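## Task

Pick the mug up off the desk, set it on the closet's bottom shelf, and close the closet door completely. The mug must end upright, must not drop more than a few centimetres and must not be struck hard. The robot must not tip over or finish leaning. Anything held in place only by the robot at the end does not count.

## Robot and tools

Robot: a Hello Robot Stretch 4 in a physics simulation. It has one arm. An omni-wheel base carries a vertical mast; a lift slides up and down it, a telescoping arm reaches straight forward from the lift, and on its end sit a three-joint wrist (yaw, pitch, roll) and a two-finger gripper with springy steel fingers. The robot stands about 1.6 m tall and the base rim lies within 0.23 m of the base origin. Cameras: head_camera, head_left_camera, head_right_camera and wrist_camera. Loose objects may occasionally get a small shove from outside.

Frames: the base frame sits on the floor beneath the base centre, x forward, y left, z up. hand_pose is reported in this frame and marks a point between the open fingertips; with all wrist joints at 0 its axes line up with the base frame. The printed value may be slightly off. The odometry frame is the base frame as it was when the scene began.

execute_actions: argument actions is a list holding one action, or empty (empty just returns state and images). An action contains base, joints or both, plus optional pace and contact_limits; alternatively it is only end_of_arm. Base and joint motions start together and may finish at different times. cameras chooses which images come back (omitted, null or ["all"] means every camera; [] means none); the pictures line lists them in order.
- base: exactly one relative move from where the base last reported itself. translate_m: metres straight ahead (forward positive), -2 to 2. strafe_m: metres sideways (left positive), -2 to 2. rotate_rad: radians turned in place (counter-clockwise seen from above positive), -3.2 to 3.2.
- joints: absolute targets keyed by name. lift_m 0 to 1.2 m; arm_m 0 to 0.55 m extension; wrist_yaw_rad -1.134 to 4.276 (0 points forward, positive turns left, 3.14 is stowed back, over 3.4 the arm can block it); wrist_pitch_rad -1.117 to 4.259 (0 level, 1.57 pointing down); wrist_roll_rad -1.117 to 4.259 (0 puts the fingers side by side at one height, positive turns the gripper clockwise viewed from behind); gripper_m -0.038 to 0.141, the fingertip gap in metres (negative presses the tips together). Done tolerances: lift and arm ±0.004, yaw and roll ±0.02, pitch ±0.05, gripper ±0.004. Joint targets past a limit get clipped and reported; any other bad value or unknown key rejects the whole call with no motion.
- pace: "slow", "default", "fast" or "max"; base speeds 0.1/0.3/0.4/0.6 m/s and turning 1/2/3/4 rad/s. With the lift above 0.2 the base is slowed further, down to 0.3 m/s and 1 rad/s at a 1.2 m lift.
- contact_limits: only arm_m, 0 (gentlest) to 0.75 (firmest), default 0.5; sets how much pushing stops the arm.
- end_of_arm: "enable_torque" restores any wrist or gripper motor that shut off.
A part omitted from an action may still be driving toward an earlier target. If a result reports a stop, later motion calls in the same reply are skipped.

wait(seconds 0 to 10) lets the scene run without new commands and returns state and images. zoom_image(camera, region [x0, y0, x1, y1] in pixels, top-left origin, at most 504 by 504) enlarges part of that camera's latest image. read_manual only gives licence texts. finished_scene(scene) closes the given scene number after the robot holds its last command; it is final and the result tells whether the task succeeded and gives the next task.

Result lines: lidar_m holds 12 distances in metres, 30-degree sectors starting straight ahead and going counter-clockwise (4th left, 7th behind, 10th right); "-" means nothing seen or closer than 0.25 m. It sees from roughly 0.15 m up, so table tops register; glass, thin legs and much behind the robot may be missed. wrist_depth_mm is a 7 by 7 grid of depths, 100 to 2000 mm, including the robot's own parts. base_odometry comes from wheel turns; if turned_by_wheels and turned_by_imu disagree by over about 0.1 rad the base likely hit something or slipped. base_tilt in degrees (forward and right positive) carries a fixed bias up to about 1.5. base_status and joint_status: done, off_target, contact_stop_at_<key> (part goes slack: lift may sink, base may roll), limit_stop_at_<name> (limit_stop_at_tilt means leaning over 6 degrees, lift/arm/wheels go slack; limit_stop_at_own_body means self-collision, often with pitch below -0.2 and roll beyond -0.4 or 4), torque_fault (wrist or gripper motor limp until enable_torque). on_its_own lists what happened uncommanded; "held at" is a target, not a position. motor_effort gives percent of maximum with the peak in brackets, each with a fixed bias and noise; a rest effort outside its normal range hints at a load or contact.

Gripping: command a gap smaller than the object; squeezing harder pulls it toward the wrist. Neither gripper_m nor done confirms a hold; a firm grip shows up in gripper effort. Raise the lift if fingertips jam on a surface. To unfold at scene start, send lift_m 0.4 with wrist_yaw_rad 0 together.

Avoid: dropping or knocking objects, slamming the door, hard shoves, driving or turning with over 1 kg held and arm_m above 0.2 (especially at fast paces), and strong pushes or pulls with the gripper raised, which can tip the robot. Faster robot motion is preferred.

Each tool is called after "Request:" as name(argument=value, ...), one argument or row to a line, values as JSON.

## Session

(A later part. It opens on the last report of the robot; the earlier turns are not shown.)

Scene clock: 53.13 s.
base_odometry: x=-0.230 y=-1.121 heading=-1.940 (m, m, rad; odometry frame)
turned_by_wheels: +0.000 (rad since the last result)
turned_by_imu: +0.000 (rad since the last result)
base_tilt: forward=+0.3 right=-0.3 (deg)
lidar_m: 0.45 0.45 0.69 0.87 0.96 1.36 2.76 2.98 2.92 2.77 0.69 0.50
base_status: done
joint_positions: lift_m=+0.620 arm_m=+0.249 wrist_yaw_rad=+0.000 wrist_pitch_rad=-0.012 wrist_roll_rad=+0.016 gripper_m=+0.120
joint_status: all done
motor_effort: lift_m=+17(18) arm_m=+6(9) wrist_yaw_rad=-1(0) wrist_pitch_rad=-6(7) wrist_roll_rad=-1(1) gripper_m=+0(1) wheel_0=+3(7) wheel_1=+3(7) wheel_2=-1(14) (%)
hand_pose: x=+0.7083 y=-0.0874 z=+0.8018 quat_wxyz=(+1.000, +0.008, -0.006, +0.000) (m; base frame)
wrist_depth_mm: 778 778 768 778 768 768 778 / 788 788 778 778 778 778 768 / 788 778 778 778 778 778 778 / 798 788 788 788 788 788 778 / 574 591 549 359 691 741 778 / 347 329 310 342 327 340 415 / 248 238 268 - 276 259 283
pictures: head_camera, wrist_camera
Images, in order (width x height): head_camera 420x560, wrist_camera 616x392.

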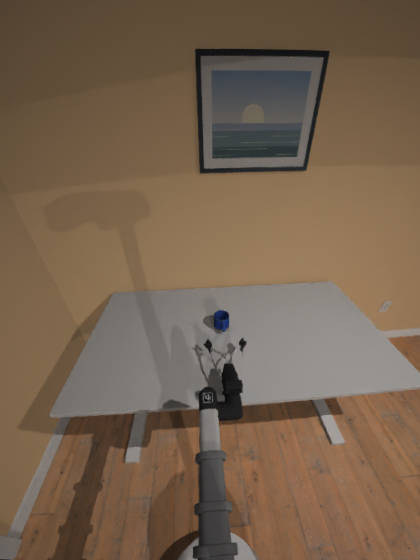

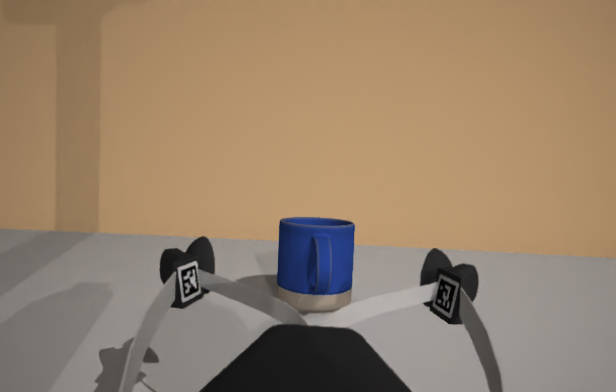

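Request:
execute_actions(
  actions=[
    {"joints":{"lift_m":0.59}},
  ],
  cameras=[],
)

Request:
execute_actions(
  actions=[
    {"joints":{"arm_m":0.44},"pace":"slow"},
  ],
  cameras=["head_camera","wrist_camera"],
)

Scene clock: 54.13 s.
base_odometry: x=-0.230 y=-1.121 heading=-1.940 (m, m, rad; odometry frame)
turned_by_wheels: +0.000 (rad since the last result)
turned_by_imu: +0.000 (rad since the last result)
base_tilt: forward=+0.3 right=-0.3 (deg)
lidar_m: 0.48 0.49 0.69 0.89 0.97 1.38 2.76 3.01 2.93 2.79 0.68 0.51
base_status: not commanded
joint_positions: lift_m=+0.590 arm_m=+0.249 wrist_yaw_rad=+0.000 wrist_pitch_rad=-0.015 wrist_roll_rad=+0.016 gripper_m=+0.120
joint_status: all done
motor_effort: lift_m=+15(20) arm_m=+6(6) wrist_yaw_rad=-1(0) wrist_pitch_rad=+1(7) wrist_roll_rad=-1(1) gripper_m=+0(0) wheel_0=+2(3) wheel_1=+3(4) wheel_2=-1(1) (%)
hand_pose: x=+0.7083 y=-0.0874 z=+0.7728 quat_wxyz=(+1.000, +0.008, -0.007, +0.000) (m; base frame)
wrist_depth_mm: 788 788 768 788 778 768 768 / 788 778 778 788 788 778 778 / 798 788 778 778 778 788 778 / 798 788 788 788 788 788 778 / 462 480 445 357 559 603 661 / 276 263 247 273 262 272 334 / 197 190 213 - 219 207 224
pictures: none
No camera images: the call's "cameras" was empty. Leave "cameras" out to get every camera's image.

Scene clock: 57.30 s.
base_odometry: x=-0.230 y=-1.121 heading=-1.940 (m, m, rad; odometry frame)
turned_by_wheels: +0.000 (rad since the last result)
turned_by_imu: +0.001 (rad since the last result)
base_tilt: forward=+0.3 right=-0.5 (deg)
lidar_m: 0.47 0.49 0.68 0.88 0.96 1.32 2.77 2.98 2.90 2.77 0.67 0.49
base_status: not commanded
joint_positions: lift_m=+0.590 arm_m=+0.439 wrist_yaw_rad=-0.001 wrist_pitch_rad=-0.015 wrist_roll_rad=+0.016 gripper_m=+0.120
joint_status: all done
motor_effort: lift_m=+15(15) arm_m=+7(7) wrist_yaw_rad=+3(3) wrist_pitch_rad=+2(2) wrist_roll_rad=-1(1) gripper_m=-2(3) wheel_0=+2(2) wheel_1=+3(4) wheel_2=-1(1) (%)
hand_pose: x=+0.8981 y=-0.0878 z=+0.7729 quat_wxyz=(+1.000, +0.008, -0.007, -0.001) (m; base frame)
wrist_depth_mm: 597 597 591 591 585 585 580 / 597 597 591 591 591 591 585 / 603 603 597 597 591 597 591 / 603 597 603 597 603 597 597 / 462 480 220 170 421 597 597 / 277 263 200 142 193 271 336 / 197 190 203 - 214 207 224
pictures: head_camera, wrist_camera
Images, in order (width x height): head_camera 420x560, wrist_camera 616x392.

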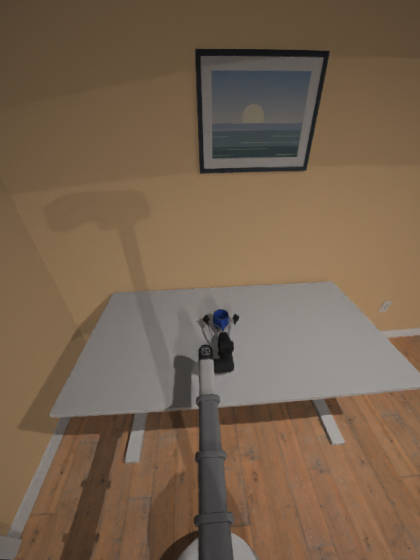

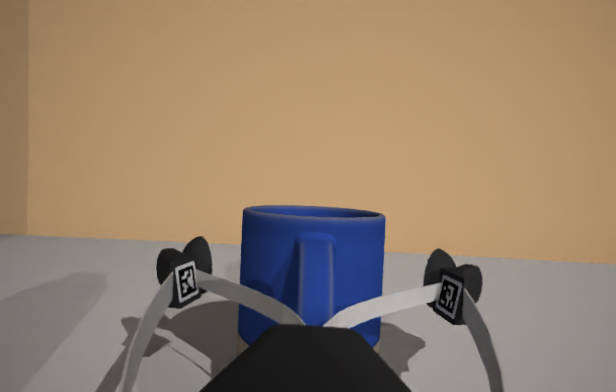

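Request:
execute_actions(
  actions=[
    {"joints":{"lift_m":0.6}},
  ],
  cameras=[],
)

Request:
execute_actions(
  actions=[
    {"joints":{"gripper_m":0.0},"pace":"slow"},
  ],
  cameras=["wrist_camera"],
)

Request:
execute_actions(
  actions=[
    {"joints":{"lift_m":0.68},"pace":"slow"},
  ],
  cameras=["wrist_camera"],
)

Scene clock: 58.07 s.
base_odometry: x=-0.230 y=-1.121 heading=-1.940 (m, m, rad; odometry frame)
turned_by_wheels: +0.000 (rad since the last result)
turned_by_imu: +0.000 (rad since the last result)
base_tilt: forward=+0.3 right=-0.4 (deg)
lidar_m: 0.44 0.49 0.67 0.87 0.97 1.34 2.76 2.99 2.89 2.77 0.71 0.48
base_status: not commanded
joint_positions: lift_m=+0.600 arm_m=+0.439 wrist_yaw_rad=-0.001 wrist_pitch_rad=-0.012 wrist_roll_rad=+0.016 gripper_m=+0.120
joint_status: all done
motor_effort: lift_m=+22(21) arm_m=+6(7) wrist_yaw_rad=+1(4) wrist_pitch_rad=-8(8) wrist_roll_rad=-1(1) gripper_m=-3(1) wheel_0=+2(3) wheel_1=+3(3) wheel_2=+0(0) (%)
hand_pose: x=+0.8982 y=-0.0876 z=+0.7814 quat_wxyz=(+1.000, +0.008, -0.006, +0.000) (m; base frame)
wrist_depth_mm: 597 585 591 591 585 585 580 / 597 591 591 591 591 580 585 / 597 597 597 597 591 591 591 / 609 603 597 597 597 597 591 / 477 496 220 171 439 603 597 / 289 276 200 146 194 283 345 / 208 200 213 - 224 217 235
pictures: none
No camera images: the call's "cameras" was empty. Leave "cameras" out to get every camera's image.

Scene clock: 62.67 s.
base_odometry: x=-0.230 y=-1.121 heading=-1.940 (m, m, rad; odometry frame)
turned_by_wheels: +0.000 (rad since the last result)
turned_by_imu: +0.001 (rad since the last result)
base_tilt: forward=+0.2 right=-0.5 (deg)
lidar_m: 0.45 0.50 0.68 0.87 0.97 1.35 2.75 2.96 2.90 2.78 0.67 0.51
base_status: not commanded
joint_positions: lift_m=+0.600 arm_m=+0.439 wrist_yaw_rad=+0.001 wrist_pitch_rad=-0.012 wrist_roll_rad=+0.016 gripper_m=+0.001
joint_status: all done
motor_effort: lift_m=+22(22) arm_m=+6(6) wrist_yaw_rad=-2(5) wrist_pitch_rad=-7(8) wrist_roll_rad=-1(1) gripper_m=-40(41) wheel_0=+3(3) wheel_1=+3(4) wheel_2=+0(1) (%)
hand_pose: x=+0.8984 y=-0.0873 z=+0.7814 quat_wxyz=(+1.000, +0.008, -0.006, +0.000) (m; base frame)
wrist_depth_mm: 591 591 585 585 585 580 580 / 597 597 591 585 591 580 580 / 603 597 597 597 591 585 591 / 609 603 603 603 597 597 597 / 480 500 202 147 183 597 597 / 289 169 178 130 166 173 347 / 208 210 213 - 224 216 222
pictures: wrist_camera
Images, in order (width x height): wrist_camera 616x392.

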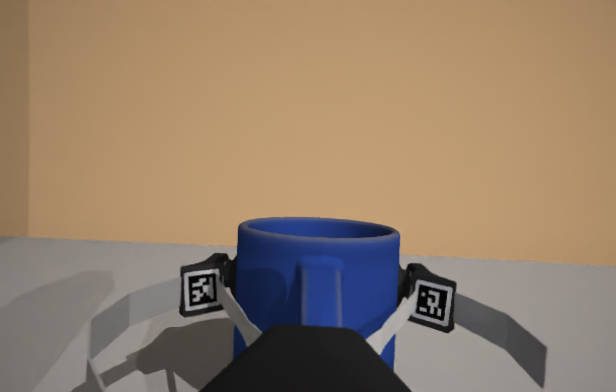

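Scene clock: 64.20 s.
base_odometry: x=-0.230 y=-1.121 heading=-1.940 (m, m, rad; odometry frame)
turned_by_wheels: +0.000 (rad since the last result)
turned_by_imu: +0.000 (rad since the last result)
base_tilt: forward=+0.3 right=-0.4 (deg)
lidar_m: 0.46 0.51 0.65 0.87 0.98 1.33 2.77 3.01 2.93 2.79 0.68 0.51
base_status: not commanded
joint_positions: lift_m=+0.680 arm_m=+0.439 wrist_yaw_rad=+0.000 wrist_pitch_rad=-0.008 wrist_roll_rad=+0.016 gripper_m=+0.001
joint_status: all done
motor_effort: lift_m=+23(23) arm_m=+6(6) wrist_yaw_rad=-1(2) wrist_pitch_rad=-16(16) wrist_roll_rad=-1(1) gripper_m=-41(41) wheel_0=+2(3) wheel_1=+3(3) wheel_2=+0(1) (%)
hand_pose: x=+0.8984 y=-0.0873 z=+0.8604 quat_wxyz=(+1.000, +0.008, -0.004, +0.000) (m; base frame)
wrist_depth_mm: 591 591 585 585 585 580 580 / 591 597 591 591 591 585 585 / 597 597 597 597 591 591 591 / 609 603 597 597 597 597 597 / 609 609 203 147 186 603 597 / 492 169 178 130 166 173 603 / 353 359 364 - 379 368 384
pictures: wrist_camera
Images, in order (width x height): wrist_camera 616x392.

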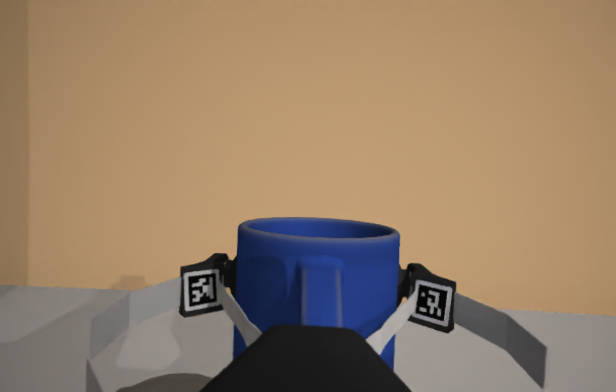

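Request:
execute_actions(
  actions=[
    {"joints":{"arm_m":0.0},"base":{"translate_m":-0.6}},
  ],
  cameras=[],
)

Request:
execute_actions(
  actions=[
    {"base":{"strafe_m":-0.99},"joints":{"lift_m":0.45}},
  ],
  cameras=[],
)

Request:
execute_actions(
  actions=[
    {"base":{"rotate_rad":3.1},"pace":"slow"},
  ],
  cameras=[],
)

Request:
execute_actions(
  actions=[
    {"base":{"translate_m":1.5}},
  ],
)

Scene clock: 67.87 s.
base_odometry: x=-0.013 y=-0.561 heading=-1.940 (m, m, rad; odometry frame)
turned_by_wheels: +0.000 (rad since the last result)
turned_by_imu: +0.002 (rad since the last result)
base_tilt: forward=+0.2 right=-0.3 (deg)
lidar_m: 1.05 1.10 0.98 0.92 0.97 1.31 2.17 2.44 2.93 2.78 2.63 1.11
base_status: done
joint_positions: lift_m=+0.680 arm_m=+0.001 wrist_yaw_rad=+0.000 wrist_pitch_rad=-0.008 wrist_roll_rad=+0.016 gripper_m=+0.001
joint_status: all done
motor_effort: lift_m=+23(23) arm_m=-6(6) wrist_yaw_rad=+0(2) wrist_pitch_rad=-17(17) wrist_roll_rad=-1(2) gripper_m=-40(41) wheel_0=-1(7) wheel_1=+0(5) wheel_2=+2(11) (%)
hand_pose: x=+0.4604 y=-0.0875 z=+0.8604 quat_wxyz=(+1.000, +0.008, -0.004, +0.000) (m; base frame)
wrist_depth_mm: 1397 1618 1618 1576 1576 1576 1576 / 1430 1618 1618 1576 1618 1618 1618 / 1464 1618 1661 1618 1618 1576 1661 / 1430 1618 1618 1618 1618 1618 1618 / 1336 1160 203 147 185 1042 1118 / 1464 169 178 130 166 173 1661 / 1464 1537 1618 - 1661 1708 1661
pictures: none
No camera images: the call's "cameras" was empty. Leave "cameras" out to get every camera's image.

Scene clock: 72.50 s.
base_odometry: x=-0.937 y=-0.204 heading=-1.940 (m, m, rad; odometry frame)
turned_by_wheels: +0.000 (rad since the last result)
turned_by_imu: -0.003 (rad since the last result)
base_tilt: forward=+0.3 right=-0.3 (deg)
lidar_m: 1.07 1.12 1.51 1.91 2.02 2.22 2.14 2.23 1.89 1.80 1.87 1.96
base_status: done
joint_positions: lift_m=+0.450 arm_m=+0.001 wrist_yaw_rad=+0.000 wrist_pitch_rad=-0.008 wrist_roll_rad=+0.016 gripper_m=+0.001
joint_status: all done
motor_effort: lift_m=+19(23) arm_m=-6(6) wrist_yaw_rad=+0(0) wrist_pitch_rad=-17(17) wrist_roll_rad=-1(1) gripper_m=-40(41) wheel_0=+0(9) wheel_1=+0(11) wheel_2=+0(2) (%)
hand_pose: x=+0.4604 y=-0.0874 z=+0.6306 quat_wxyz=(+1.000, +0.008, -0.004, +0.000) (m; base frame)
wrist_depth_mm: 1618 1618 1618 1618 1618 1576 1618 / 1661 1661 1661 1661 1661 1618 1576 / 1661 1661 1661 1661 1661 1661 1618 / 1661 1661 1661 1661 1661 1661 1661 / 1661 1661 202 147 185 1661 1661 / 1708 169 178 130 166 173 1618 / 1308 1281 1308 - 1366 1336 1397
pictures: none
No camera images: the call's "cameras" was empty. Leave "cameras" out to get every camera's image.

Scene clock: 76.90 s.
base_odometry: x=-0.937 y=-0.204 heading=+1.159 (m, m, rad; odometry frame)
turned_by_wheels: +3.099 (rad since the last result)
turned_by_imu: +3.138 (rad since the last result)
base_tilt: forward=+0.2 right=-0.2 (deg)
lidar_m: 2.16 2.22 1.92 1.79 1.87 2.00 1.06 1.11 1.48 1.89 1.99 2.26
base_status: done
joint_positions: lift_m=+0.450 arm_m=+0.001 wrist_yaw_rad=+0.000 wrist_pitch_rad=-0.008 wrist_roll_rad=+0.016 gripper_m=+0.001
joint_status: not commanded
motor_effort: lift_m=+19(19) arm_m=-6(6) wrist_yaw_rad=-1(0) wrist_pitch_rad=-17(17) wrist_roll_rad=-1(1) gripper_m=-41(42) wheel_0=-3(6) wheel_1=-3(5) wheel_2=-4(5) (%)
hand_pose: x=+0.4604 y=-0.0874 z=+0.6306 quat_wxyz=(+1.000, +0.008, -0.004, +0.000) (m; base frame)
wrist_depth_mm: - 1921 1921 - 1863 - - / - 1921 1863 - - - - / - 1921 1983 - - - - / - 1921 1921 - 1921 - - / - 1921 203 147 185 - - / 1808 169 178 129 167 173 - / 1308 1308 1336 - 1366 1366 1397
pictures: none
No camera images: the call's "cameras" was empty. Leave "cameras" out to get every camera's image.

Scene clock: 83.37 s.
base_odometry: x=-0.337 y=+1.171 heading=+1.159 (m, m, rad; odometry frame)
turned_by_wheels: +0.000 (rad since the last result)
turned_by_imu: +0.000 (rad since the last result)
base_tilt: forward=+0.2 right=-0.1 (deg)
lidar_m: 0.97 0.67 0.89 1.88 1.92 2.58 3.41 2.70 1.91 1.81 1.92 0.80
base_status: done
joint_positions: lift_m=+0.450 arm_m=+0.001 wrist_yaw_rad=+0.000 wrist_pitch_rad=-0.008 wrist_roll_rad=+0.016 gripper_m=+0.001
joint_status: not commanded
motor_effort: lift_m=+19(20) arm_m=-6(6) wrist_yaw_rad=+0(1) wrist_pitch_rad=-17(16) wrist_roll_rad=-1(1) gripper_m=-40(43) wheel_0=+2(7) wheel_1=+1(7) wheel_2=-1(12) (%)
hand_pose: x=+0.4604 y=-0.0874 z=+0.6306 quat_wxyz=(+1.000, +0.008, -0.004, +0.000) (m; base frame)
wrist_depth_mm: 424 831 809 854 831 820 691 / 427 1138 1138 1138 1138 960 615 / 433 1138 1160 1138 1160 976 535 / 436 1160 1160 1182 1160 891 525 / 439 1160 203 147 185 931 521 / 442 169 178 130 167 173 521 / 445 1160 1160 - 1205 904 484
pictures: head_camera, head_left_camera, head_right_camera, wrist_camera
Images, in order (width x height): head_camera 420x560, head_left_camera 420x672, head_right_camera 420x672, wrist_camera 616x392.

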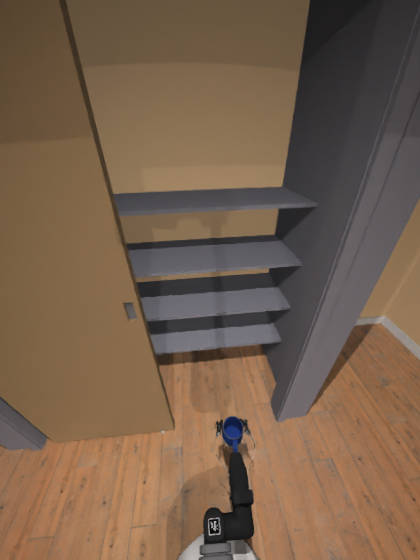

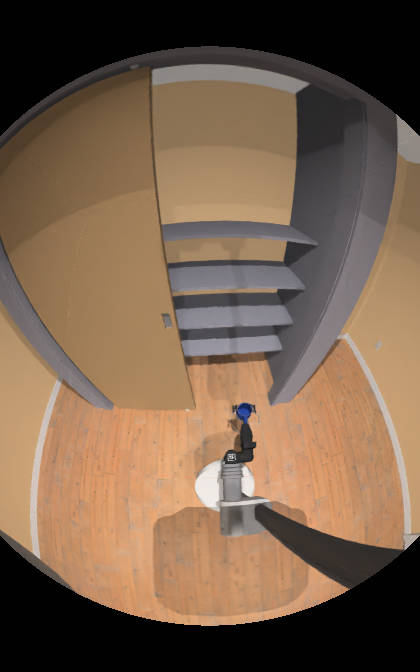

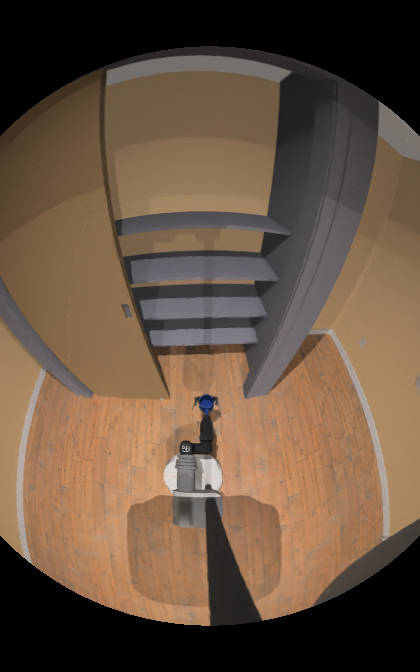

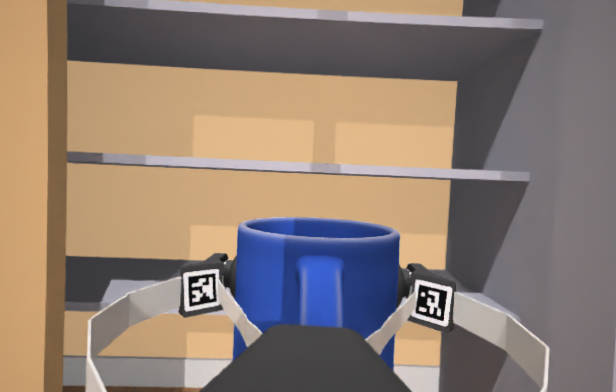

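Request:
execute_actions(
  actions=[
    {"base":{"translate_m":0.3},"joints":{"lift_m":0.345}},
  ],
  cameras=["wrist_camera"],
)

Request:
execute_actions(
  actions=[
    {"joints":{"arm_m":0.42},"contact_limits":{"arm_m":0.2},"pace":"slow"},
  ],
  cameras=["head_camera","wrist_camera"],
)

Scene clock: 85.93 s.
base_odometry: x=-0.217 y=+1.446 heading=+1.159 (m, m, rad; odometry frame)
turned_by_wheels: +0.000 (rad since the last result)
turned_by_imu: +0.000 (rad since the last result)
base_tilt: forward=+0.4 right=-0.4 (deg)
lidar_m: 0.64 0.41 0.48 1.13 1.95 2.60 3.73 2.74 1.94 1.81 0.55 0.60
base_status: done
joint_positions: lift_m=+0.345 arm_m=+0.001 wrist_yaw_rad=+0.000 wrist_pitch_rad=-0.008 wrist_roll_rad=+0.016 gripper_m=+0.001
joint_status: all done
motor_effort: lift_m=+19(14) arm_m=-6(6) wrist_yaw_rad=+0(1) wrist_pitch_rad=-17(17) wrist_roll_rad=-1(1) gripper_m=-41(43) wheel_0=+2(7) wheel_1=+2(6) wheel_2=-1(12) (%)
hand_pose: x=+0.4604 y=-0.0874 z=+0.5256 quat_wxyz=(+1.000, +0.008, -0.004, +0.000) (m; base frame)
wrist_depth_mm: 831 842 854 831 854 854 647 / 535 504 492 521 496 549 530 / 854 854 866 854 854 820 634 / 854 854 866 866 878 866 647 / 723 759 203 147 185 798 634 / 480 169 178 130 166 173 530 / 878 866 878 - 878 891 591
pictures: wrist_camera
Images, in order (width x height): wrist_camera 616x392.

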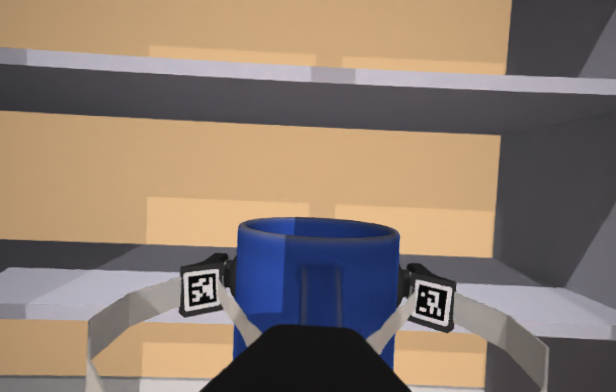

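Scene clock: 91.40 s.
base_odometry: x=-0.217 y=+1.446 heading=+1.159 (m, m, rad; odometry frame)
turned_by_wheels: +0.000 (rad since the last result)
turned_by_imu: +0.002 (rad since the last result)
base_tilt: forward=+0.4 right=-0.3 (deg)
lidar_m: 0.66 0.42 0.51 1.15 1.95 2.59 3.72 2.74 1.95 1.80 0.56 0.62
base_status: not commanded
joint_positions: lift_m=+0.345 arm_m=+0.419 wrist_yaw_rad=+0.000 wrist_pitch_rad=-0.008 wrist_roll_rad=+0.016 gripper_m=+0.001
joint_status: all done
motor_effort: lift_m=+18(19) arm_m=+6(6) wrist_yaw_rad=-1(1) wrist_pitch_rad=-18(17) wrist_roll_rad=-1(1) gripper_m=-41(42) wheel_0=+2(2) wheel_1=+2(2) wheel_2=-1(1) (%)
contact_limits: arm_m 0.2
hand_pose: x=+0.8783 y=-0.0874 z=+0.5256 quat_wxyz=(+1.000, +0.008, -0.004, +0.000) (m; base frame)
wrist_depth_mm: 325 314 301 294 289 282 279 / 433 433 439 439 439 445 427 / 439 439 442 442 445 449 449 / 439 442 445 445 449 452 455 / 442 442 203 147 185 452 455 / 449 169 178 129 166 173 459 / 315 317 324 - 336 329 338
pictures: head_camera, wrist_camera
Images, in order (width x height): head_camera 420x560, wrist_camera 616x392.

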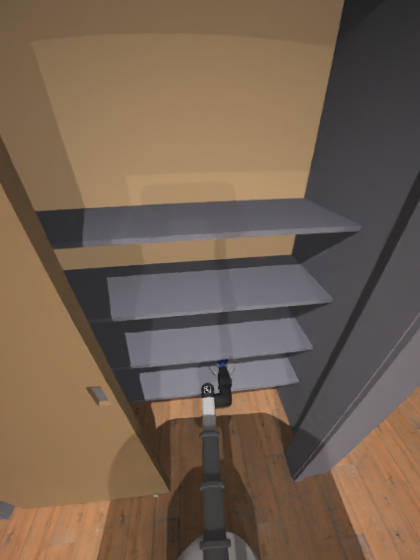

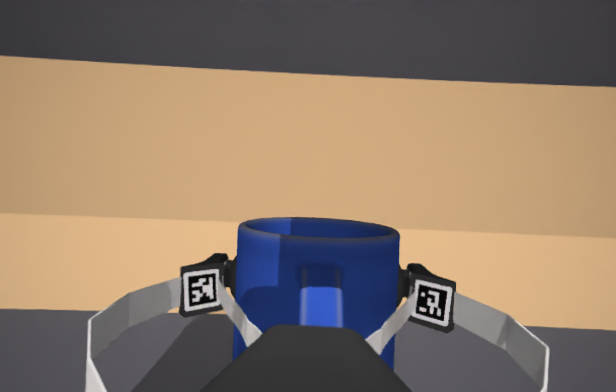

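Request:
execute_actions(
  actions=[
    {"joints":{"lift_m":0.333},"pace":"slow"},
  ],
  cameras=[],
)

Scene clock: 92.27 s.
base_odometry: x=-0.217 y=+1.446 heading=+1.159 (m, m, rad; odometry frame)
turned_by_wheels: +0.000 (rad since the last result)
turned_by_imu: +0.000 (rad since the last result)
base_tilt: forward=+0.3 right=-0.3 (deg)
lidar_m: 0.65 0.42 0.49 1.14 1.94 2.58 3.72 2.74 1.92 1.81 0.56 0.64
base_status: not commanded
joint_positions: lift_m=+0.333 arm_m=+0.419 wrist_yaw_rad=+0.000 wrist_pitch_rad=-0.008 wrist_roll_rad=+0.016 gripper_m=+0.001
joint_status: all done
motor_effort: lift_m=+18(21) arm_m=+6(6) wrist_yaw_rad=+0(0) wrist_pitch_rad=-17(18) wrist_roll_rad=-1(1) gripper_m=-41(42) wheel_0=+2(2) wheel_1=+2(3) wheel_2=-1(1) (%)
hand_pose: x=+0.8783 y=-0.0874 z=+0.5137 quat_wxyz=(+1.000, +0.008, -0.004, +0.000) (m; base frame)
wrist_depth_mm: 357 345 334 325 317 310 306 / 433 433 436 439 442 442 449 / 433 439 439 442 442 445 449 / 439 442 442 445 449 449 452 / 445 445 203 147 185 455 455 / 407 169 177 130 167 173 459 / 293 294 301 - 314 304 314
pictures: none
No camera images: the call's "cameras" was empty. Leave "cameras" out to get every camera's image.

Request:
execute_actions(
  actions=[
    {"joints":{"lift_m":0.318},"pace":"slow"},
  ],
  cameras=[],
)

Scene clock: 93.13 s.
base_odometry: x=-0.217 y=+1.446 heading=+1.159 (m, m, rad; odometry frame)
turned_by_wheels: +0.000 (rad since the last result)
turned_by_imu: +0.000 (rad since the last result)
base_tilt: forward=+0.4 right=-0.3 (deg)
lidar_m: 0.66 0.41 0.50 1.11 1.94 2.59 3.76 2.76 1.94 1.80 0.58 0.62
base_status: not commanded
joint_positions: lift_m=+0.318 arm_m=+0.419 wrist_yaw_rad=+0.000 wrist_pitch_rad=-0.008 wrist_roll_rad=+0.016 gripper_m=+0.001
joint_status: all done
motor_effort: lift_m=+18(18) arm_m=+6(6) wrist_yaw_rad=-1(2) wrist_pitch_rad=-17(17) wrist_roll_rad=-1(1) gripper_m=-40(40) wheel_0=+2(1) wheel_1=+2(2) wheel_2=-1(1) (%)
hand_pose: x=+0.8783 y=-0.0874 z=+0.4987 quat_wxyz=(+1.000, +0.008, -0.004, +0.000) (m; base frame)
wrist_depth_mm: 399 387 373 364 353 347 342 / 433 436 436 439 442 442 445 / 436 436 442 445 445 449 445 / 439 442 445 442 449 449 452 / 442 445 203 147 185 455 455 / 366 169 178 130 166 173 436 / 264 265 271 - 283 274 283
pictures: none
No camera images: the call's "cameras" was empty. Leave "cameras" out to get every camera's image.

Request:
execute_actions(
  actions=[
    {"joints":{"lift_m":0.295},"pace":"slow"},
  ],
  cameras=[],
)

Request:
execute_actions(
  actions=[
    {"joints":{"lift_m":0.285},"pace":"slow"},
  ],
  cameras=["wrist_camera"],
)

Scene clock: 94.17 s.
base_odometry: x=-0.217 y=+1.446 heading=+1.159 (m, m, rad; odometry frame)
turned_by_wheels: +0.000 (rad since the last result)
turned_by_imu: +0.000 (rad since the last result)
base_tilt: forward=+0.3 right=-0.3 (deg)
lidar_m: 0.67 0.43 0.48 1.13 1.96 2.59 3.74 2.74 1.91 1.82 0.56 0.64
base_status: not commanded
joint_positions: lift_m=+0.295 arm_m=+0.419 wrist_yaw_rad=+0.000 wrist_pitch_rad=-0.008 wrist_roll_rad=+0.016 gripper_m=+0.001
joint_status: all done
motor_effort: lift_m=+18(20) arm_m=+6(6) wrist_yaw_rad=-1(1) wrist_pitch_rad=-17(16) wrist_roll_rad=-1(1) gripper_m=-41(41) wheel_0=+2(2) wheel_1=+2(2) wheel_2=-1(1) (%)
hand_pose: x=+0.8783 y=-0.0874 z=+0.4757 quat_wxyz=(+1.000, +0.008, -0.004, +0.000) (m; base frame)
wrist_depth_mm: 430 430 433 418 410 402 397 / 433 433 433 436 439 442 445 / 436 439 442 439 445 449 452 / 439 439 442 445 449 452 452 / 439 445 202 147 185 452 459 / 306 169 178 129 166 173 364 / 220 222 226 - 236 229 236
pictures: none
No camera images: the call's "cameras" was empty. Leave "cameras" out to get every camera's image.

Scene clock: 94.90 s.
base_odometry: x=-0.217 y=+1.446 heading=+1.159 (m, m, rad; odometry frame)
turned_by_wheels: +0.000 (rad since the last result)
turned_by_imu: +0.000 (rad since the last result)
base_tilt: forward=+0.2 right=-0.2 (deg)
lidar_m: 0.65 0.41 0.49 1.14 1.95 2.59 3.73 2.75 1.93 1.83 0.56 0.62
base_status: not commanded
joint_positions: lift_m=+0.285 arm_m=+0.419 wrist_yaw_rad=+0.000 wrist_pitch_rad=-0.012 wrist_roll_rad=+0.016 gripper_m=+0.001
joint_status: all done
motor_effort: lift_m=+16(22) arm_m=+6(6) wrist_yaw_rad=+0(0) wrist_pitch_rad=-6(17) wrist_roll_rad=-1(1) gripper_m=-41(40) wheel_0=+2(2) wheel_1=+2(2) wheel_2=-1(1) (%)
hand_pose: x=+0.8783 y=-0.0875 z=+0.4670 quat_wxyz=(+1.000, +0.008, -0.006, +0.000) (m; base frame)
wrist_depth_mm: 433 430 433 439 421 413 407 / 433 436 439 439 445 445 445 / 436 439 442 442 442 449 449 / 439 439 442 445 449 449 452 / 439 445 202 147 186 455 455 / 290 169 177 130 167 173 347 / 208 210 213 - 224 217 222
pictures: wrist_camera
Images, in order (width x height): wrist_camera 616x392.

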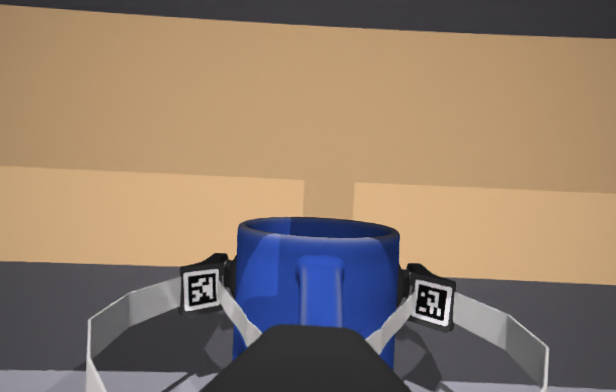

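Landed. Release and retract.

Request:
execute_actions(
  actions=[
    {"joints":{"gripper_m":0.12},"pace":"slow"},
  ],
  cameras=[],
)

Request:
execute_actions(
  actions=[
    {"joints":{"arm_m":0.0,"lift_m":0.292}},
  ],
)

Scene clock: 99.53 s.
base_odometry: x=-0.217 y=+1.446 heading=+1.159 (m, m, rad; odometry frame)
turned_by_wheels: +0.000 (rad since the last result)
turned_by_imu: +0.001 (rad since the last result)
base_tilt: forward=+0.3 right=-0.4 (deg)
lidar_m: 0.65 0.41 0.50 1.13 1.94 2.60 3.73 2.73 1.91 1.81 0.58 0.63
base_status: not commanded
joint_positions: lift_m=+0.285 arm_m=+0.419 wrist_yaw_rad=+0.000 wrist_pitch_rad=-0.012 wrist_roll_rad=+0.016 gripper_m=+0.120
joint_status: all done
motor_effort: lift_m=+17(16) arm_m=+6(6) wrist_yaw_rad=+1(2) wrist_pitch_rad=-6(6) wrist_roll_rad=-1(1) gripper_m=-2(42) wheel_0=+2(2) wheel_1=+2(3) wheel_2=-2(1) (%)
hand_pose: x=+0.8783 y=-0.0875 z=+0.4670 quat_wxyz=(+1.000, +0.008, -0.006, +0.000) (m; base frame)
wrist_depth_mm: 430 433 433 436 424 415 407 / 436 436 439 442 442 445 449 / 436 439 442 442 449 449 452 / 442 442 445 445 449 449 452 / 439 445 445 171 221 455 455 / 287 274 200 146 190 282 345 / 206 199 212 - 222 216 234
pictures: none
No camera images: the call's "cameras" was empty. Leave "cameras" out to get every camera's image.

Scene clock: 101.87 s.
base_odometry: x=-0.217 y=+1.446 heading=+1.159 (m, m, rad; odometry frame)
turned_by_wheels: +0.000 (rad since the last result)
turned_by_imu: +0.001 (rad since the last result)
base_tilt: forward=+0.4 right=-0.4 (deg)
lidar_m: 0.65 0.40 0.51 1.16 1.96 2.59 3.74 2.73 1.93 1.83 0.58 0.62
base_status: not commanded
joint_positions: lift_m=+0.292 arm_m=+0.001 wrist_yaw_rad=+0.000 wrist_pitch_rad=-0.012 wrist_roll_rad=+0.016 gripper_m=+0.120
joint_status: all done
motor_effort: lift_m=+22(22) arm_m=-6(9) wrist_yaw_rad=-1(1) wrist_pitch_rad=-8(7) wrist_roll_rad=-1(1) gripper_m=-2(2) wheel_0=+2(2) wheel_1=+2(2) wheel_2=-2(1) (%)
hand_pose: x=+0.4604 y=-0.0874 z=+0.4734 quat_wxyz=(+1.000, +0.008, -0.006, +0.000) (m; base frame)
wrist_depth_mm: 484 477 496 480 854 842 591 / 759 715 683 654 627 609 591 / 854 842 854 854 866 866 647 / 854 842 866 854 866 878 640 / 517 539 496 591 621 668 597 / 866 866 866 459 462 466 569 / 854 866 878 - 904 842 615
pictures: head_camera, head_left_camera, head_right_camera, wrist_camera
Images, in order (width x height): head_camera 420x560, head_left_camera 420x672, head_right_camera 420x672, wrist_camera 616x392.

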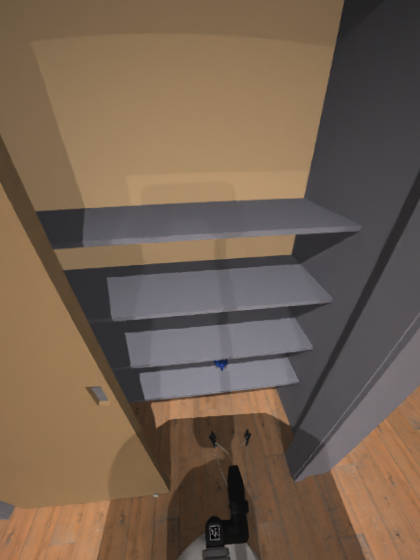

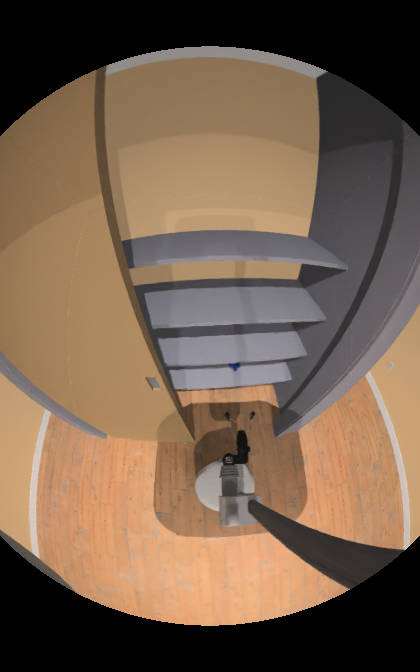

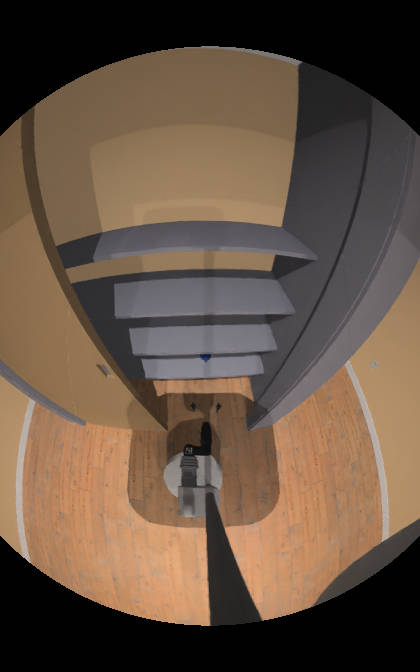

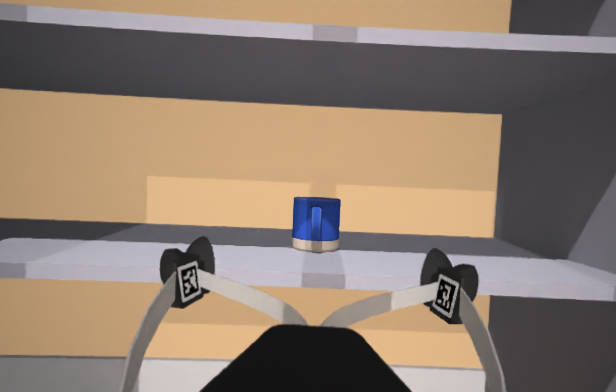

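Request:
execute_actions(
  actions=[
    {"base":{"translate_m":-0.45},"joints":{"gripper_m":-0.01}},
  ],
  cameras=[],
)

Request:
execute_actions(
  actions=[
    {"base":{"strafe_m":0.34},"joints":{"lift_m":0.915,"arm_m":0.2}},
  ],
  cameras=["head_camera","wrist_camera"],
)

Scene clock: 105.03 s.
base_odometry: x=-0.397 y=+1.034 heading=+1.159 (m, m, rad; odometry frame)
turned_by_wheels: +0.000 (rad since the last result)
turned_by_imu: +0.002 (rad since the last result)
base_tilt: forward=+0.3 right=-0.2 (deg)
lidar_m: 1.11 0.83 1.12 1.86 1.94 2.56 3.23 2.49 1.97 1.82 1.93 0.91
base_status: done
joint_positions: lift_m=+0.292 arm_m=+0.001 wrist_yaw_rad=+0.000 wrist_pitch_rad=-0.012 wrist_roll_rad=+0.016 gripper_m=-0.010
joint_status: all done
motor_effort: lift_m=+22(21) arm_m=-6(6) wrist_yaw_rad=+0(0) wrist_pitch_rad=-8(7) wrist_roll_rad=-1(1) gripper_m=-11(8) wheel_0=-2(7) wheel_1=-2(7) wheel_2=+1(10) (%)
hand_pose: x=+0.4604 y=-0.0874 z=+0.4734 quat_wxyz=(+1.000, +0.008, -0.006, +0.000) (m; base frame)
wrist_depth_mm: 569 1060 1205 1160 1138 976 569 / 574 891 1281 1308 1308 991 574 / 580 1138 1308 1308 1308 917 574 / 585 946 1281 1308 1336 960 580 / 580 1308 1308 917 1336 917 585 / 591 1205 182 190 183 931 597 / 591 603 1042 - 1098 627 597
pictures: none
No camera images: the call's "cameras" was empty. Leave "cameras" out to get every camera's image.

Scene clock: 108.40 s.
base_odometry: x=-0.708 y=+1.170 heading=+1.159 (m, m, rad; odometry frame)
turned_by_wheels: +0.000 (rad since the last result)
turned_by_imu: +0.002 (rad since the last result)
base_tilt: forward=+0.2 right=-0.2 (deg)
lidar_m: 0.78 0.81 1.05 1.52 1.56 2.11 2.82 2.52 2.34 2.15 1.15 1.12
base_status: done
joint_positions: lift_m=+0.915 arm_m=+0.199 wrist_yaw_rad=+0.000 wrist_pitch_rad=-0.012 wrist_roll_rad=+0.016 gripper_m=-0.010
joint_status: all done
motor_effort: lift_m=+22(24) arm_m=+6(3) wrist_yaw_rad=-2(1) wrist_pitch_rad=-7(7) wrist_roll_rad=-1(1) gripper_m=-10(9) wheel_0=-1(11) wheel_1=+2(10) wheel_2=-1(1) (%)
hand_pose: x=+0.6583 y=-0.0874 z=+1.0964 quat_wxyz=(+1.000, +0.008, -0.006, +0.000) (m; base frame)
wrist_depth_mm: 366 366 370 373 1078 1078 1078 / 366 368 370 373 1098 1098 1078 / 368 373 373 377 1098 1118 1025 / 373 375 377 377 1098 1118 1118 / 375 377 377 379 991 891 976 / 377 379 182 190 182 1118 1078 / 382 382 384 - 891 831 946
pictures: head_camera, wrist_camera
Images, in order (width x height): head_camera 420x560, wrist_camera 616x392.

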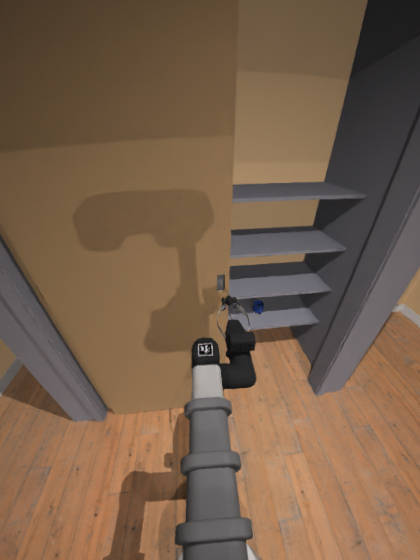

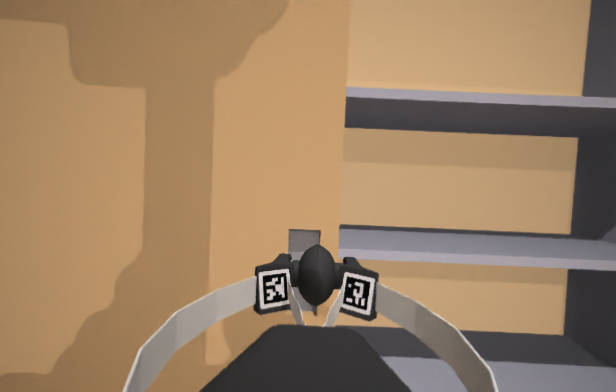

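Request:
execute_actions(
  actions=[
    {"base":{"strafe_m":0.025},"joints":{"arm_m":0.3}},
  ],
  cameras=[],
)

Request:
execute_actions(
  actions=[
    {"joints":{"arm_m":0.4},"contact_limits":{"arm_m":0.25},"pace":"slow"},
  ],
  cameras=["wrist_camera"],
)

Scene clock: 109.80 s.
base_odometry: x=-0.731 y=+1.180 heading=+1.159 (m, m, rad; odometry frame)
turned_by_wheels: +0.000 (rad since the last result)
turned_by_imu: +0.000 (rad since the last result)
base_tilt: forward=+0.1 right=-0.4 (deg)
lidar_m: 0.79 0.80 1.04 1.49 1.55 2.07 3.27 2.51 2.37 2.18 1.16 1.14
base_status: done
joint_positions: lift_m=+0.915 arm_m=+0.299 wrist_yaw_rad=+0.000 wrist_pitch_rad=-0.012 wrist_roll_rad=+0.016 gripper_m=-0.010
joint_status: all done
motor_effort: lift_m=+22(22) arm_m=+6(6) wrist_yaw_rad=+0(0) wrist_pitch_rad=-7(6) wrist_roll_rad=-1(1) gripper_m=-10(10) wheel_0=+1(9) wheel_1=+0(6) wheel_2=+0(1) (%)
hand_pose: x=+0.7583 y=-0.0874 z=+1.0964 quat_wxyz=(+1.000, +0.008, -0.006, +0.000) (m; base frame)
wrist_depth_mm: 267 270 270 272 976 991 991 / 268 270 272 272 585 715 699 / 271 273 273 276 866 991 1008 / 273 274 276 277 1025 1008 1025 / 274 277 277 277 683 732 798 / 277 279 182 190 182 1025 1025 / 278 279 281 - 891 842 946
pictures: none
No camera images: the call's "cameras" was empty. Leave "cameras" out to get every camera's image.

Scene clock: 111.47 s.
base_odometry: x=-0.731 y=+1.179 heading=+1.159 (m, m, rad; odometry frame)
turned_by_wheels: +0.000 (rad since the last result)
turned_by_imu: +0.004 (rad since the last result)
base_tilt: forward=+0.2 right=-0.2 (deg)
lidar_m: 0.80 0.80 1.06 1.50 1.55 2.07 3.26 2.53 2.30 2.20 1.17 1.14
base_status: not commanded
joint_positions: lift_m=+0.915 arm_m=+0.349 wrist_yaw_rad=-0.008 wrist_pitch_rad=-0.012 wrist_roll_rad=+0.016 gripper_m=-0.010
joint_status: arm_m contact_stop (moved +0.050 of +0.101)
on_its_own: arm_m is slack since a contact_stop (your +0.400 is given up); wrist_yaw_rad is at rest, and its effort (+23) is outside its rest range (-13 to +13)
motor_effort: lift_m=+21(22) arm_m=+0(18) wrist_yaw_rad=+23(37) wrist_pitch_rad=-6(12) wrist_roll_rad=-1(1) gripper_m=-8(8) wheel_0=+1(4) wheel_1=+1(6) wheel_2=-6(9) (%)
contact_limits: arm_m 0.25
hand_pose: x=+0.8080 y=-0.0897 z=+1.0965 quat_wxyz=(+1.000, +0.008, -0.006, -0.004) (m; base frame)
wrist_depth_mm: 220 222 224 224 227 931 946 / 223 224 224 227 228 634 615 / 224 224 226 228 230 960 960 / 225 227 228 229 231 960 976 / 227 229 230 230 549 732 788 / 229 230 182 190 185 976 976 / 230 232 234 - 866 820 931
pictures: wrist_camera
Images, in order (width x height): wrist_camera 616x392.

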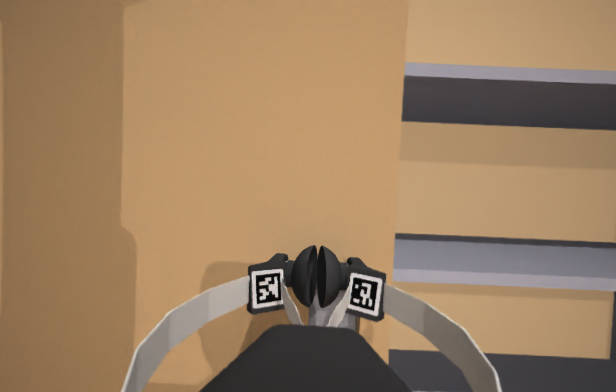

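Request:
execute_actions(
  actions=[
    {"base":{"strafe_m":-0.3},"joints":{"arm_m":0.37},"contact_limits":{"arm_m":0.3},"pace":"slow"},
  ],
  cameras=["head_camera","wrist_camera"],
)

Scene clock: 115.67 s.
base_odometry: x=-0.456 y=+1.060 heading=+1.159 (m, m, rad; odometry frame)
turned_by_wheels: +0.000 (rad since the last result)
turned_by_imu: +0.008 (rad since the last result)
base_tilt: forward=+0.3 right=-0.3 (deg)
lidar_m: 0.80 0.83 1.18 1.80 1.87 2.50 3.24 2.52 2.04 1.90 2.01 0.95
base_status: done
joint_positions: lift_m=+0.915 arm_m=+0.350 wrist_yaw_rad=+0.000 wrist_pitch_rad=-0.011 wrist_roll_rad=+0.015 gripper_m=-0.010
joint_status: arm_m contact_stop (moved +0.001 of +0.021)
on_its_own: arm_m is slack since a contact_stop (your +0.370 is given up)
motor_effort: lift_m=+21(22) arm_m=+0(19) wrist_yaw_rad=-1(32) wrist_pitch_rad=-8(25) wrist_roll_rad=+0(0) gripper_m=-11(10) wheel_0=+4(20) wheel_1=-2(6) wheel_2=+1(8) (%)
contact_limits: arm_m 0.3
hand_pose: x=+0.8093 y=-0.0874 z=+1.0963 quat_wxyz=(+1.000, +0.008, -0.006, +0.000) (m; base frame)
wrist_depth_mm: 229 230 230 931 931 946 768 / 231 231 233 609 654 640 621 / 233 233 239 946 960 960 759 / 235 235 246 960 960 960 750 / 236 236 252 640 683 732 676 / 237 239 177 190 182 976 699 / 239 239 241 - 891 831 732
pictures: head_camera, wrist_camera
Images, in order (width x height): head_camera 420x560, wrist_camera 616x392.

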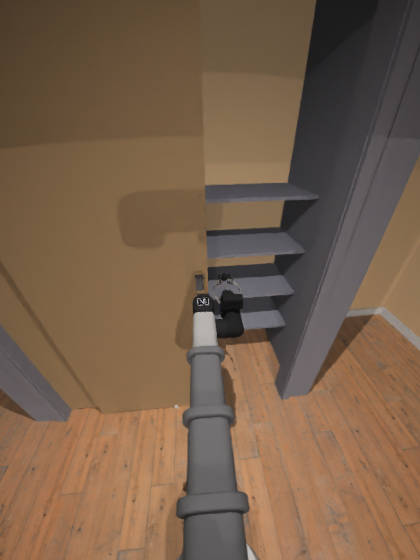

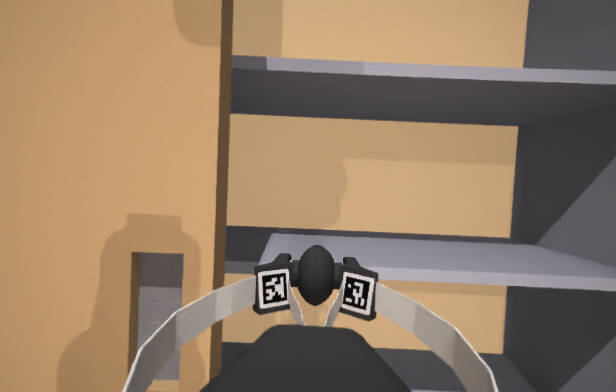

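Request:
execute_actions(
  actions=[
    {"joints":{"arm_m":0.28,"gripper_m":0.07,"lift_m":0.9}},
  ],
  cameras=[],
)

Request:
execute_actions(
  actions=[
    {"base":{"strafe_m":0.05}},
  ],
  cameras=["wrist_camera"],
)

Scene clock: 117.37 s.
base_odometry: x=-0.456 y=+1.060 heading=+1.159 (m, m, rad; odometry frame)
turned_by_wheels: +0.000 (rad since the last result)
turned_by_imu: +0.000 (rad since the last result)
base_tilt: forward=+0.1 right=-0.4 (deg)
lidar_m: 0.79 0.83 1.19 1.79 1.87 2.49 3.27 2.53 2.01 1.90 2.00 0.93
base_status: not commanded
joint_positions: lift_m=+0.900 arm_m=+0.281 wrist_yaw_rad=+0.000 wrist_pitch_rad=-0.011 wrist_roll_rad=+0.015 gripper_m=+0.070
joint_status: all done
motor_effort: lift_m=+16(21) arm_m=-6(4) wrist_yaw_rad=+0(1) wrist_pitch_rad=-7(8) wrist_roll_rad=+0(0) gripper_m=-3(8) wheel_0=+4(4) wheel_1=-2(2) wheel_2=+1(1) (%)
hand_pose: x=+0.7405 y=-0.0874 z=+1.0817 quat_wxyz=(+1.000, +0.008, -0.006, +0.000) (m; base frame)
wrist_depth_mm: 297 298 298 1008 1025 1008 778 / 300 300 300 759 723 691 699 / 301 301 303 1025 1025 1025 750 / 303 304 306 1025 1025 1042 750 / 304 306 319 831 732 788 691 / 306 307 307 1060 198 1008 741 / 309 309 310 - 891 820 732
pictures: none
No camera images: the call's "cameras" was empty. Leave "cameras" out to get every camera's image.

Scene clock: 118.50 s.
base_odometry: x=-0.502 y=+1.080 heading=+1.159 (m, m, rad; odometry frame)
turned_by_wheels: +0.000 (rad since the last result)
turned_by_imu: +0.000 (rad since the last result)
base_tilt: forward=+0.4 right=-0.3 (deg)
lidar_m: 0.78 0.83 1.19 1.73 1.80 2.43 3.26 2.52 2.11 1.92 2.03 0.98
base_status: done
joint_positions: lift_m=+0.900 arm_m=+0.281 wrist_yaw_rad=+0.000 wrist_pitch_rad=-0.011 wrist_roll_rad=+0.015 gripper_m=+0.070
joint_status: not commanded
motor_effort: lift_m=+17(17) arm_m=-6(6) wrist_yaw_rad=-1(0) wrist_pitch_rad=-8(9) wrist_roll_rad=-1(0) gripper_m=-2(5) wheel_0=-1(9) wheel_1=+2(10) wheel_2=+0(2) (%)
hand_pose: x=+0.7405 y=-0.0874 z=+1.0817 quat_wxyz=(+1.000, +0.008, -0.006, +0.000) (m; base frame)
wrist_depth_mm: 297 297 297 991 991 1008 854 / 298 298 300 615 715 691 750 / 300 301 301 1025 1008 1025 831 / 301 303 304 1025 1025 1025 820 / 304 306 306 621 715 788 741 / 306 307 309 322 198 1042 820 / 309 309 310 - 891 820 798
pictures: wrist_camera
Images, in order (width x height): wrist_camera 616x392.

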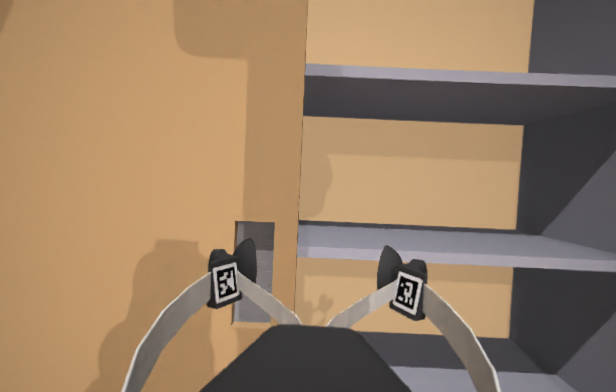

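Request:
execute_actions(
  actions=[
    {"base":{"strafe_m":0.006},"joints":{"arm_m":0.4,"lift_m":0.887},"contact_limits":{"arm_m":0.25},"pace":"slow"},
  ],
  cameras=["wrist_camera"],
)

Scene clock: 120.40 s.
base_odometry: x=-0.508 y=+1.082 heading=+1.159 (m, m, rad; odometry frame)
turned_by_wheels: +0.000 (rad since the last result)
turned_by_imu: +0.000 (rad since the last result)
base_tilt: forward=+0.2 right=-0.4 (deg)
lidar_m: 0.79 0.81 1.18 1.75 1.80 2.41 3.25 2.53 2.09 1.96 2.04 1.00
base_status: done
joint_positions: lift_m=+0.887 arm_m=+0.354 wrist_yaw_rad=-0.004 wrist_pitch_rad=-0.012 wrist_roll_rad=+0.016 gripper_m=+0.070
joint_status: arm_m contact_stop (moved +0.073 of +0.119); the others done
on_its_own: arm_m is slack since a contact_stop (your +0.400 is given up)
motor_effort: lift_m=+20(20) arm_m=+0(17) wrist_yaw_rad=+11(34) wrist_pitch_rad=-5(11) wrist_roll_rad=+0(1) gripper_m=-4(1) wheel_0=-1(7) wheel_1=+1(4) wheel_2=-5(12) (%)
contact_limits: arm_m 0.25
hand_pose: x=+0.8128 y=-0.0886 z=+1.0689 quat_wxyz=(+1.000, +0.008, -0.006, -0.002) (m; base frame)
wrist_depth_mm: 226 228 228 535 931 931 809 / 229 229 230 580 683 668 647 / 229 230 231 946 946 946 831 / 231 232 232 960 960 960 820 / 233 234 234 549 634 691 741 / 234 235 236 238 199 976 798 / 236 237 237 - 866 798 778
pictures: wrist_camera
Images, in order (width x height): wrist_camera 616x392.

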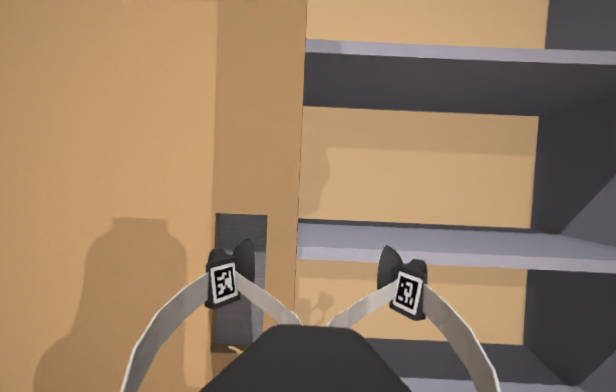

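In the recess. Strafe right.

Request:
execute_actions(
  actions=[
    {"base":{"strafe_m":-0.3},"joints":{"arm_m":0.375},"contact_limits":{"arm_m":0.3},"pace":"slow"},
  ],
  cameras=["head_camera","wrist_camera"],
)

Scene clock: 124.57 s.
base_odometry: x=-0.233 y=+0.962 heading=+1.160 (m, m, rad; odometry frame)
turned_by_wheels: +0.001 (rad since the last result)
turned_by_imu: +0.006 (rad since the last result)
base_tilt: forward=+0.5 right=-0.2 (deg)
lidar_m: 0.79 0.84 1.23 2.04 2.10 2.84 3.23 2.44 1.75 1.64 1.75 0.85
base_status: done
joint_positions: lift_m=+0.887 arm_m=+0.358 wrist_yaw_rad=+0.007 wrist_pitch_rad=-0.012 wrist_roll_rad=+0.016 gripper_m=+0.070
joint_status: arm_m contact_stop (moved +0.004 of +0.021)
on_its_own: arm_m is slack since a contact_stop (your +0.375 is given up); wrist_yaw_rad is at rest, and its effort (-21) is outside its rest range (-13 to +13)
motor_effort: lift_m=+20(19) arm_m=+0(16) wrist_yaw_rad=-21(56) wrist_pitch_rad=-7(7) wrist_roll_rad=-1(1) gripper_m=-6(11) wheel_0=+8(21) wheel_1=+0(3) wheel_2=+4(9) (%)
contact_limits: arm_m 0.3
hand_pose: x=+0.8176 y=-0.0853 z=+1.0688 quat_wxyz=(+1.000, +0.008, -0.006, +0.004) (m; base frame)
wrist_depth_mm: 231 230 229 931 931 621 317 / 232 232 231 707 691 609 312 / 234 233 233 946 946 647 307 / 235 235 235 960 946 634 306 / 236 236 235 723 627 569 303 / 238 237 236 960 198 580 301 / 239 239 240 - 854 535 298
pictures: head_camera, wrist_camera
Images, in order (width x height): head_camera 420x560, wrist_camera 616x392.

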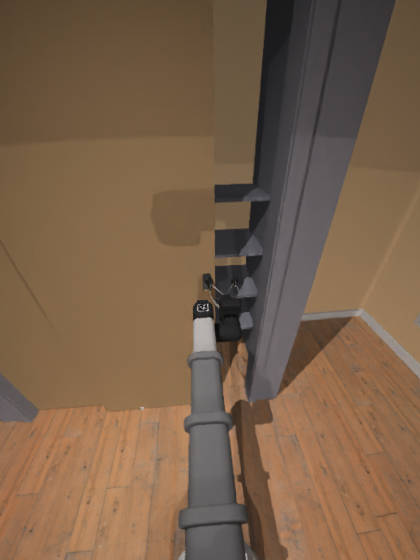

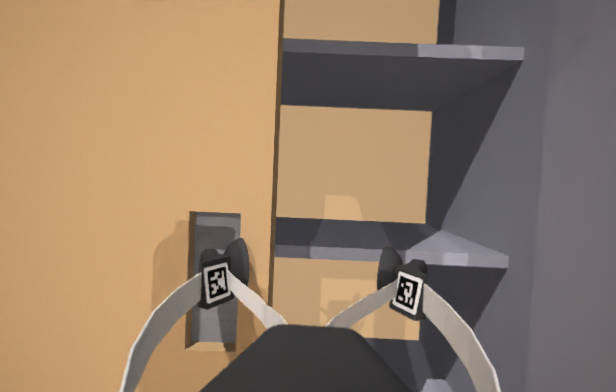

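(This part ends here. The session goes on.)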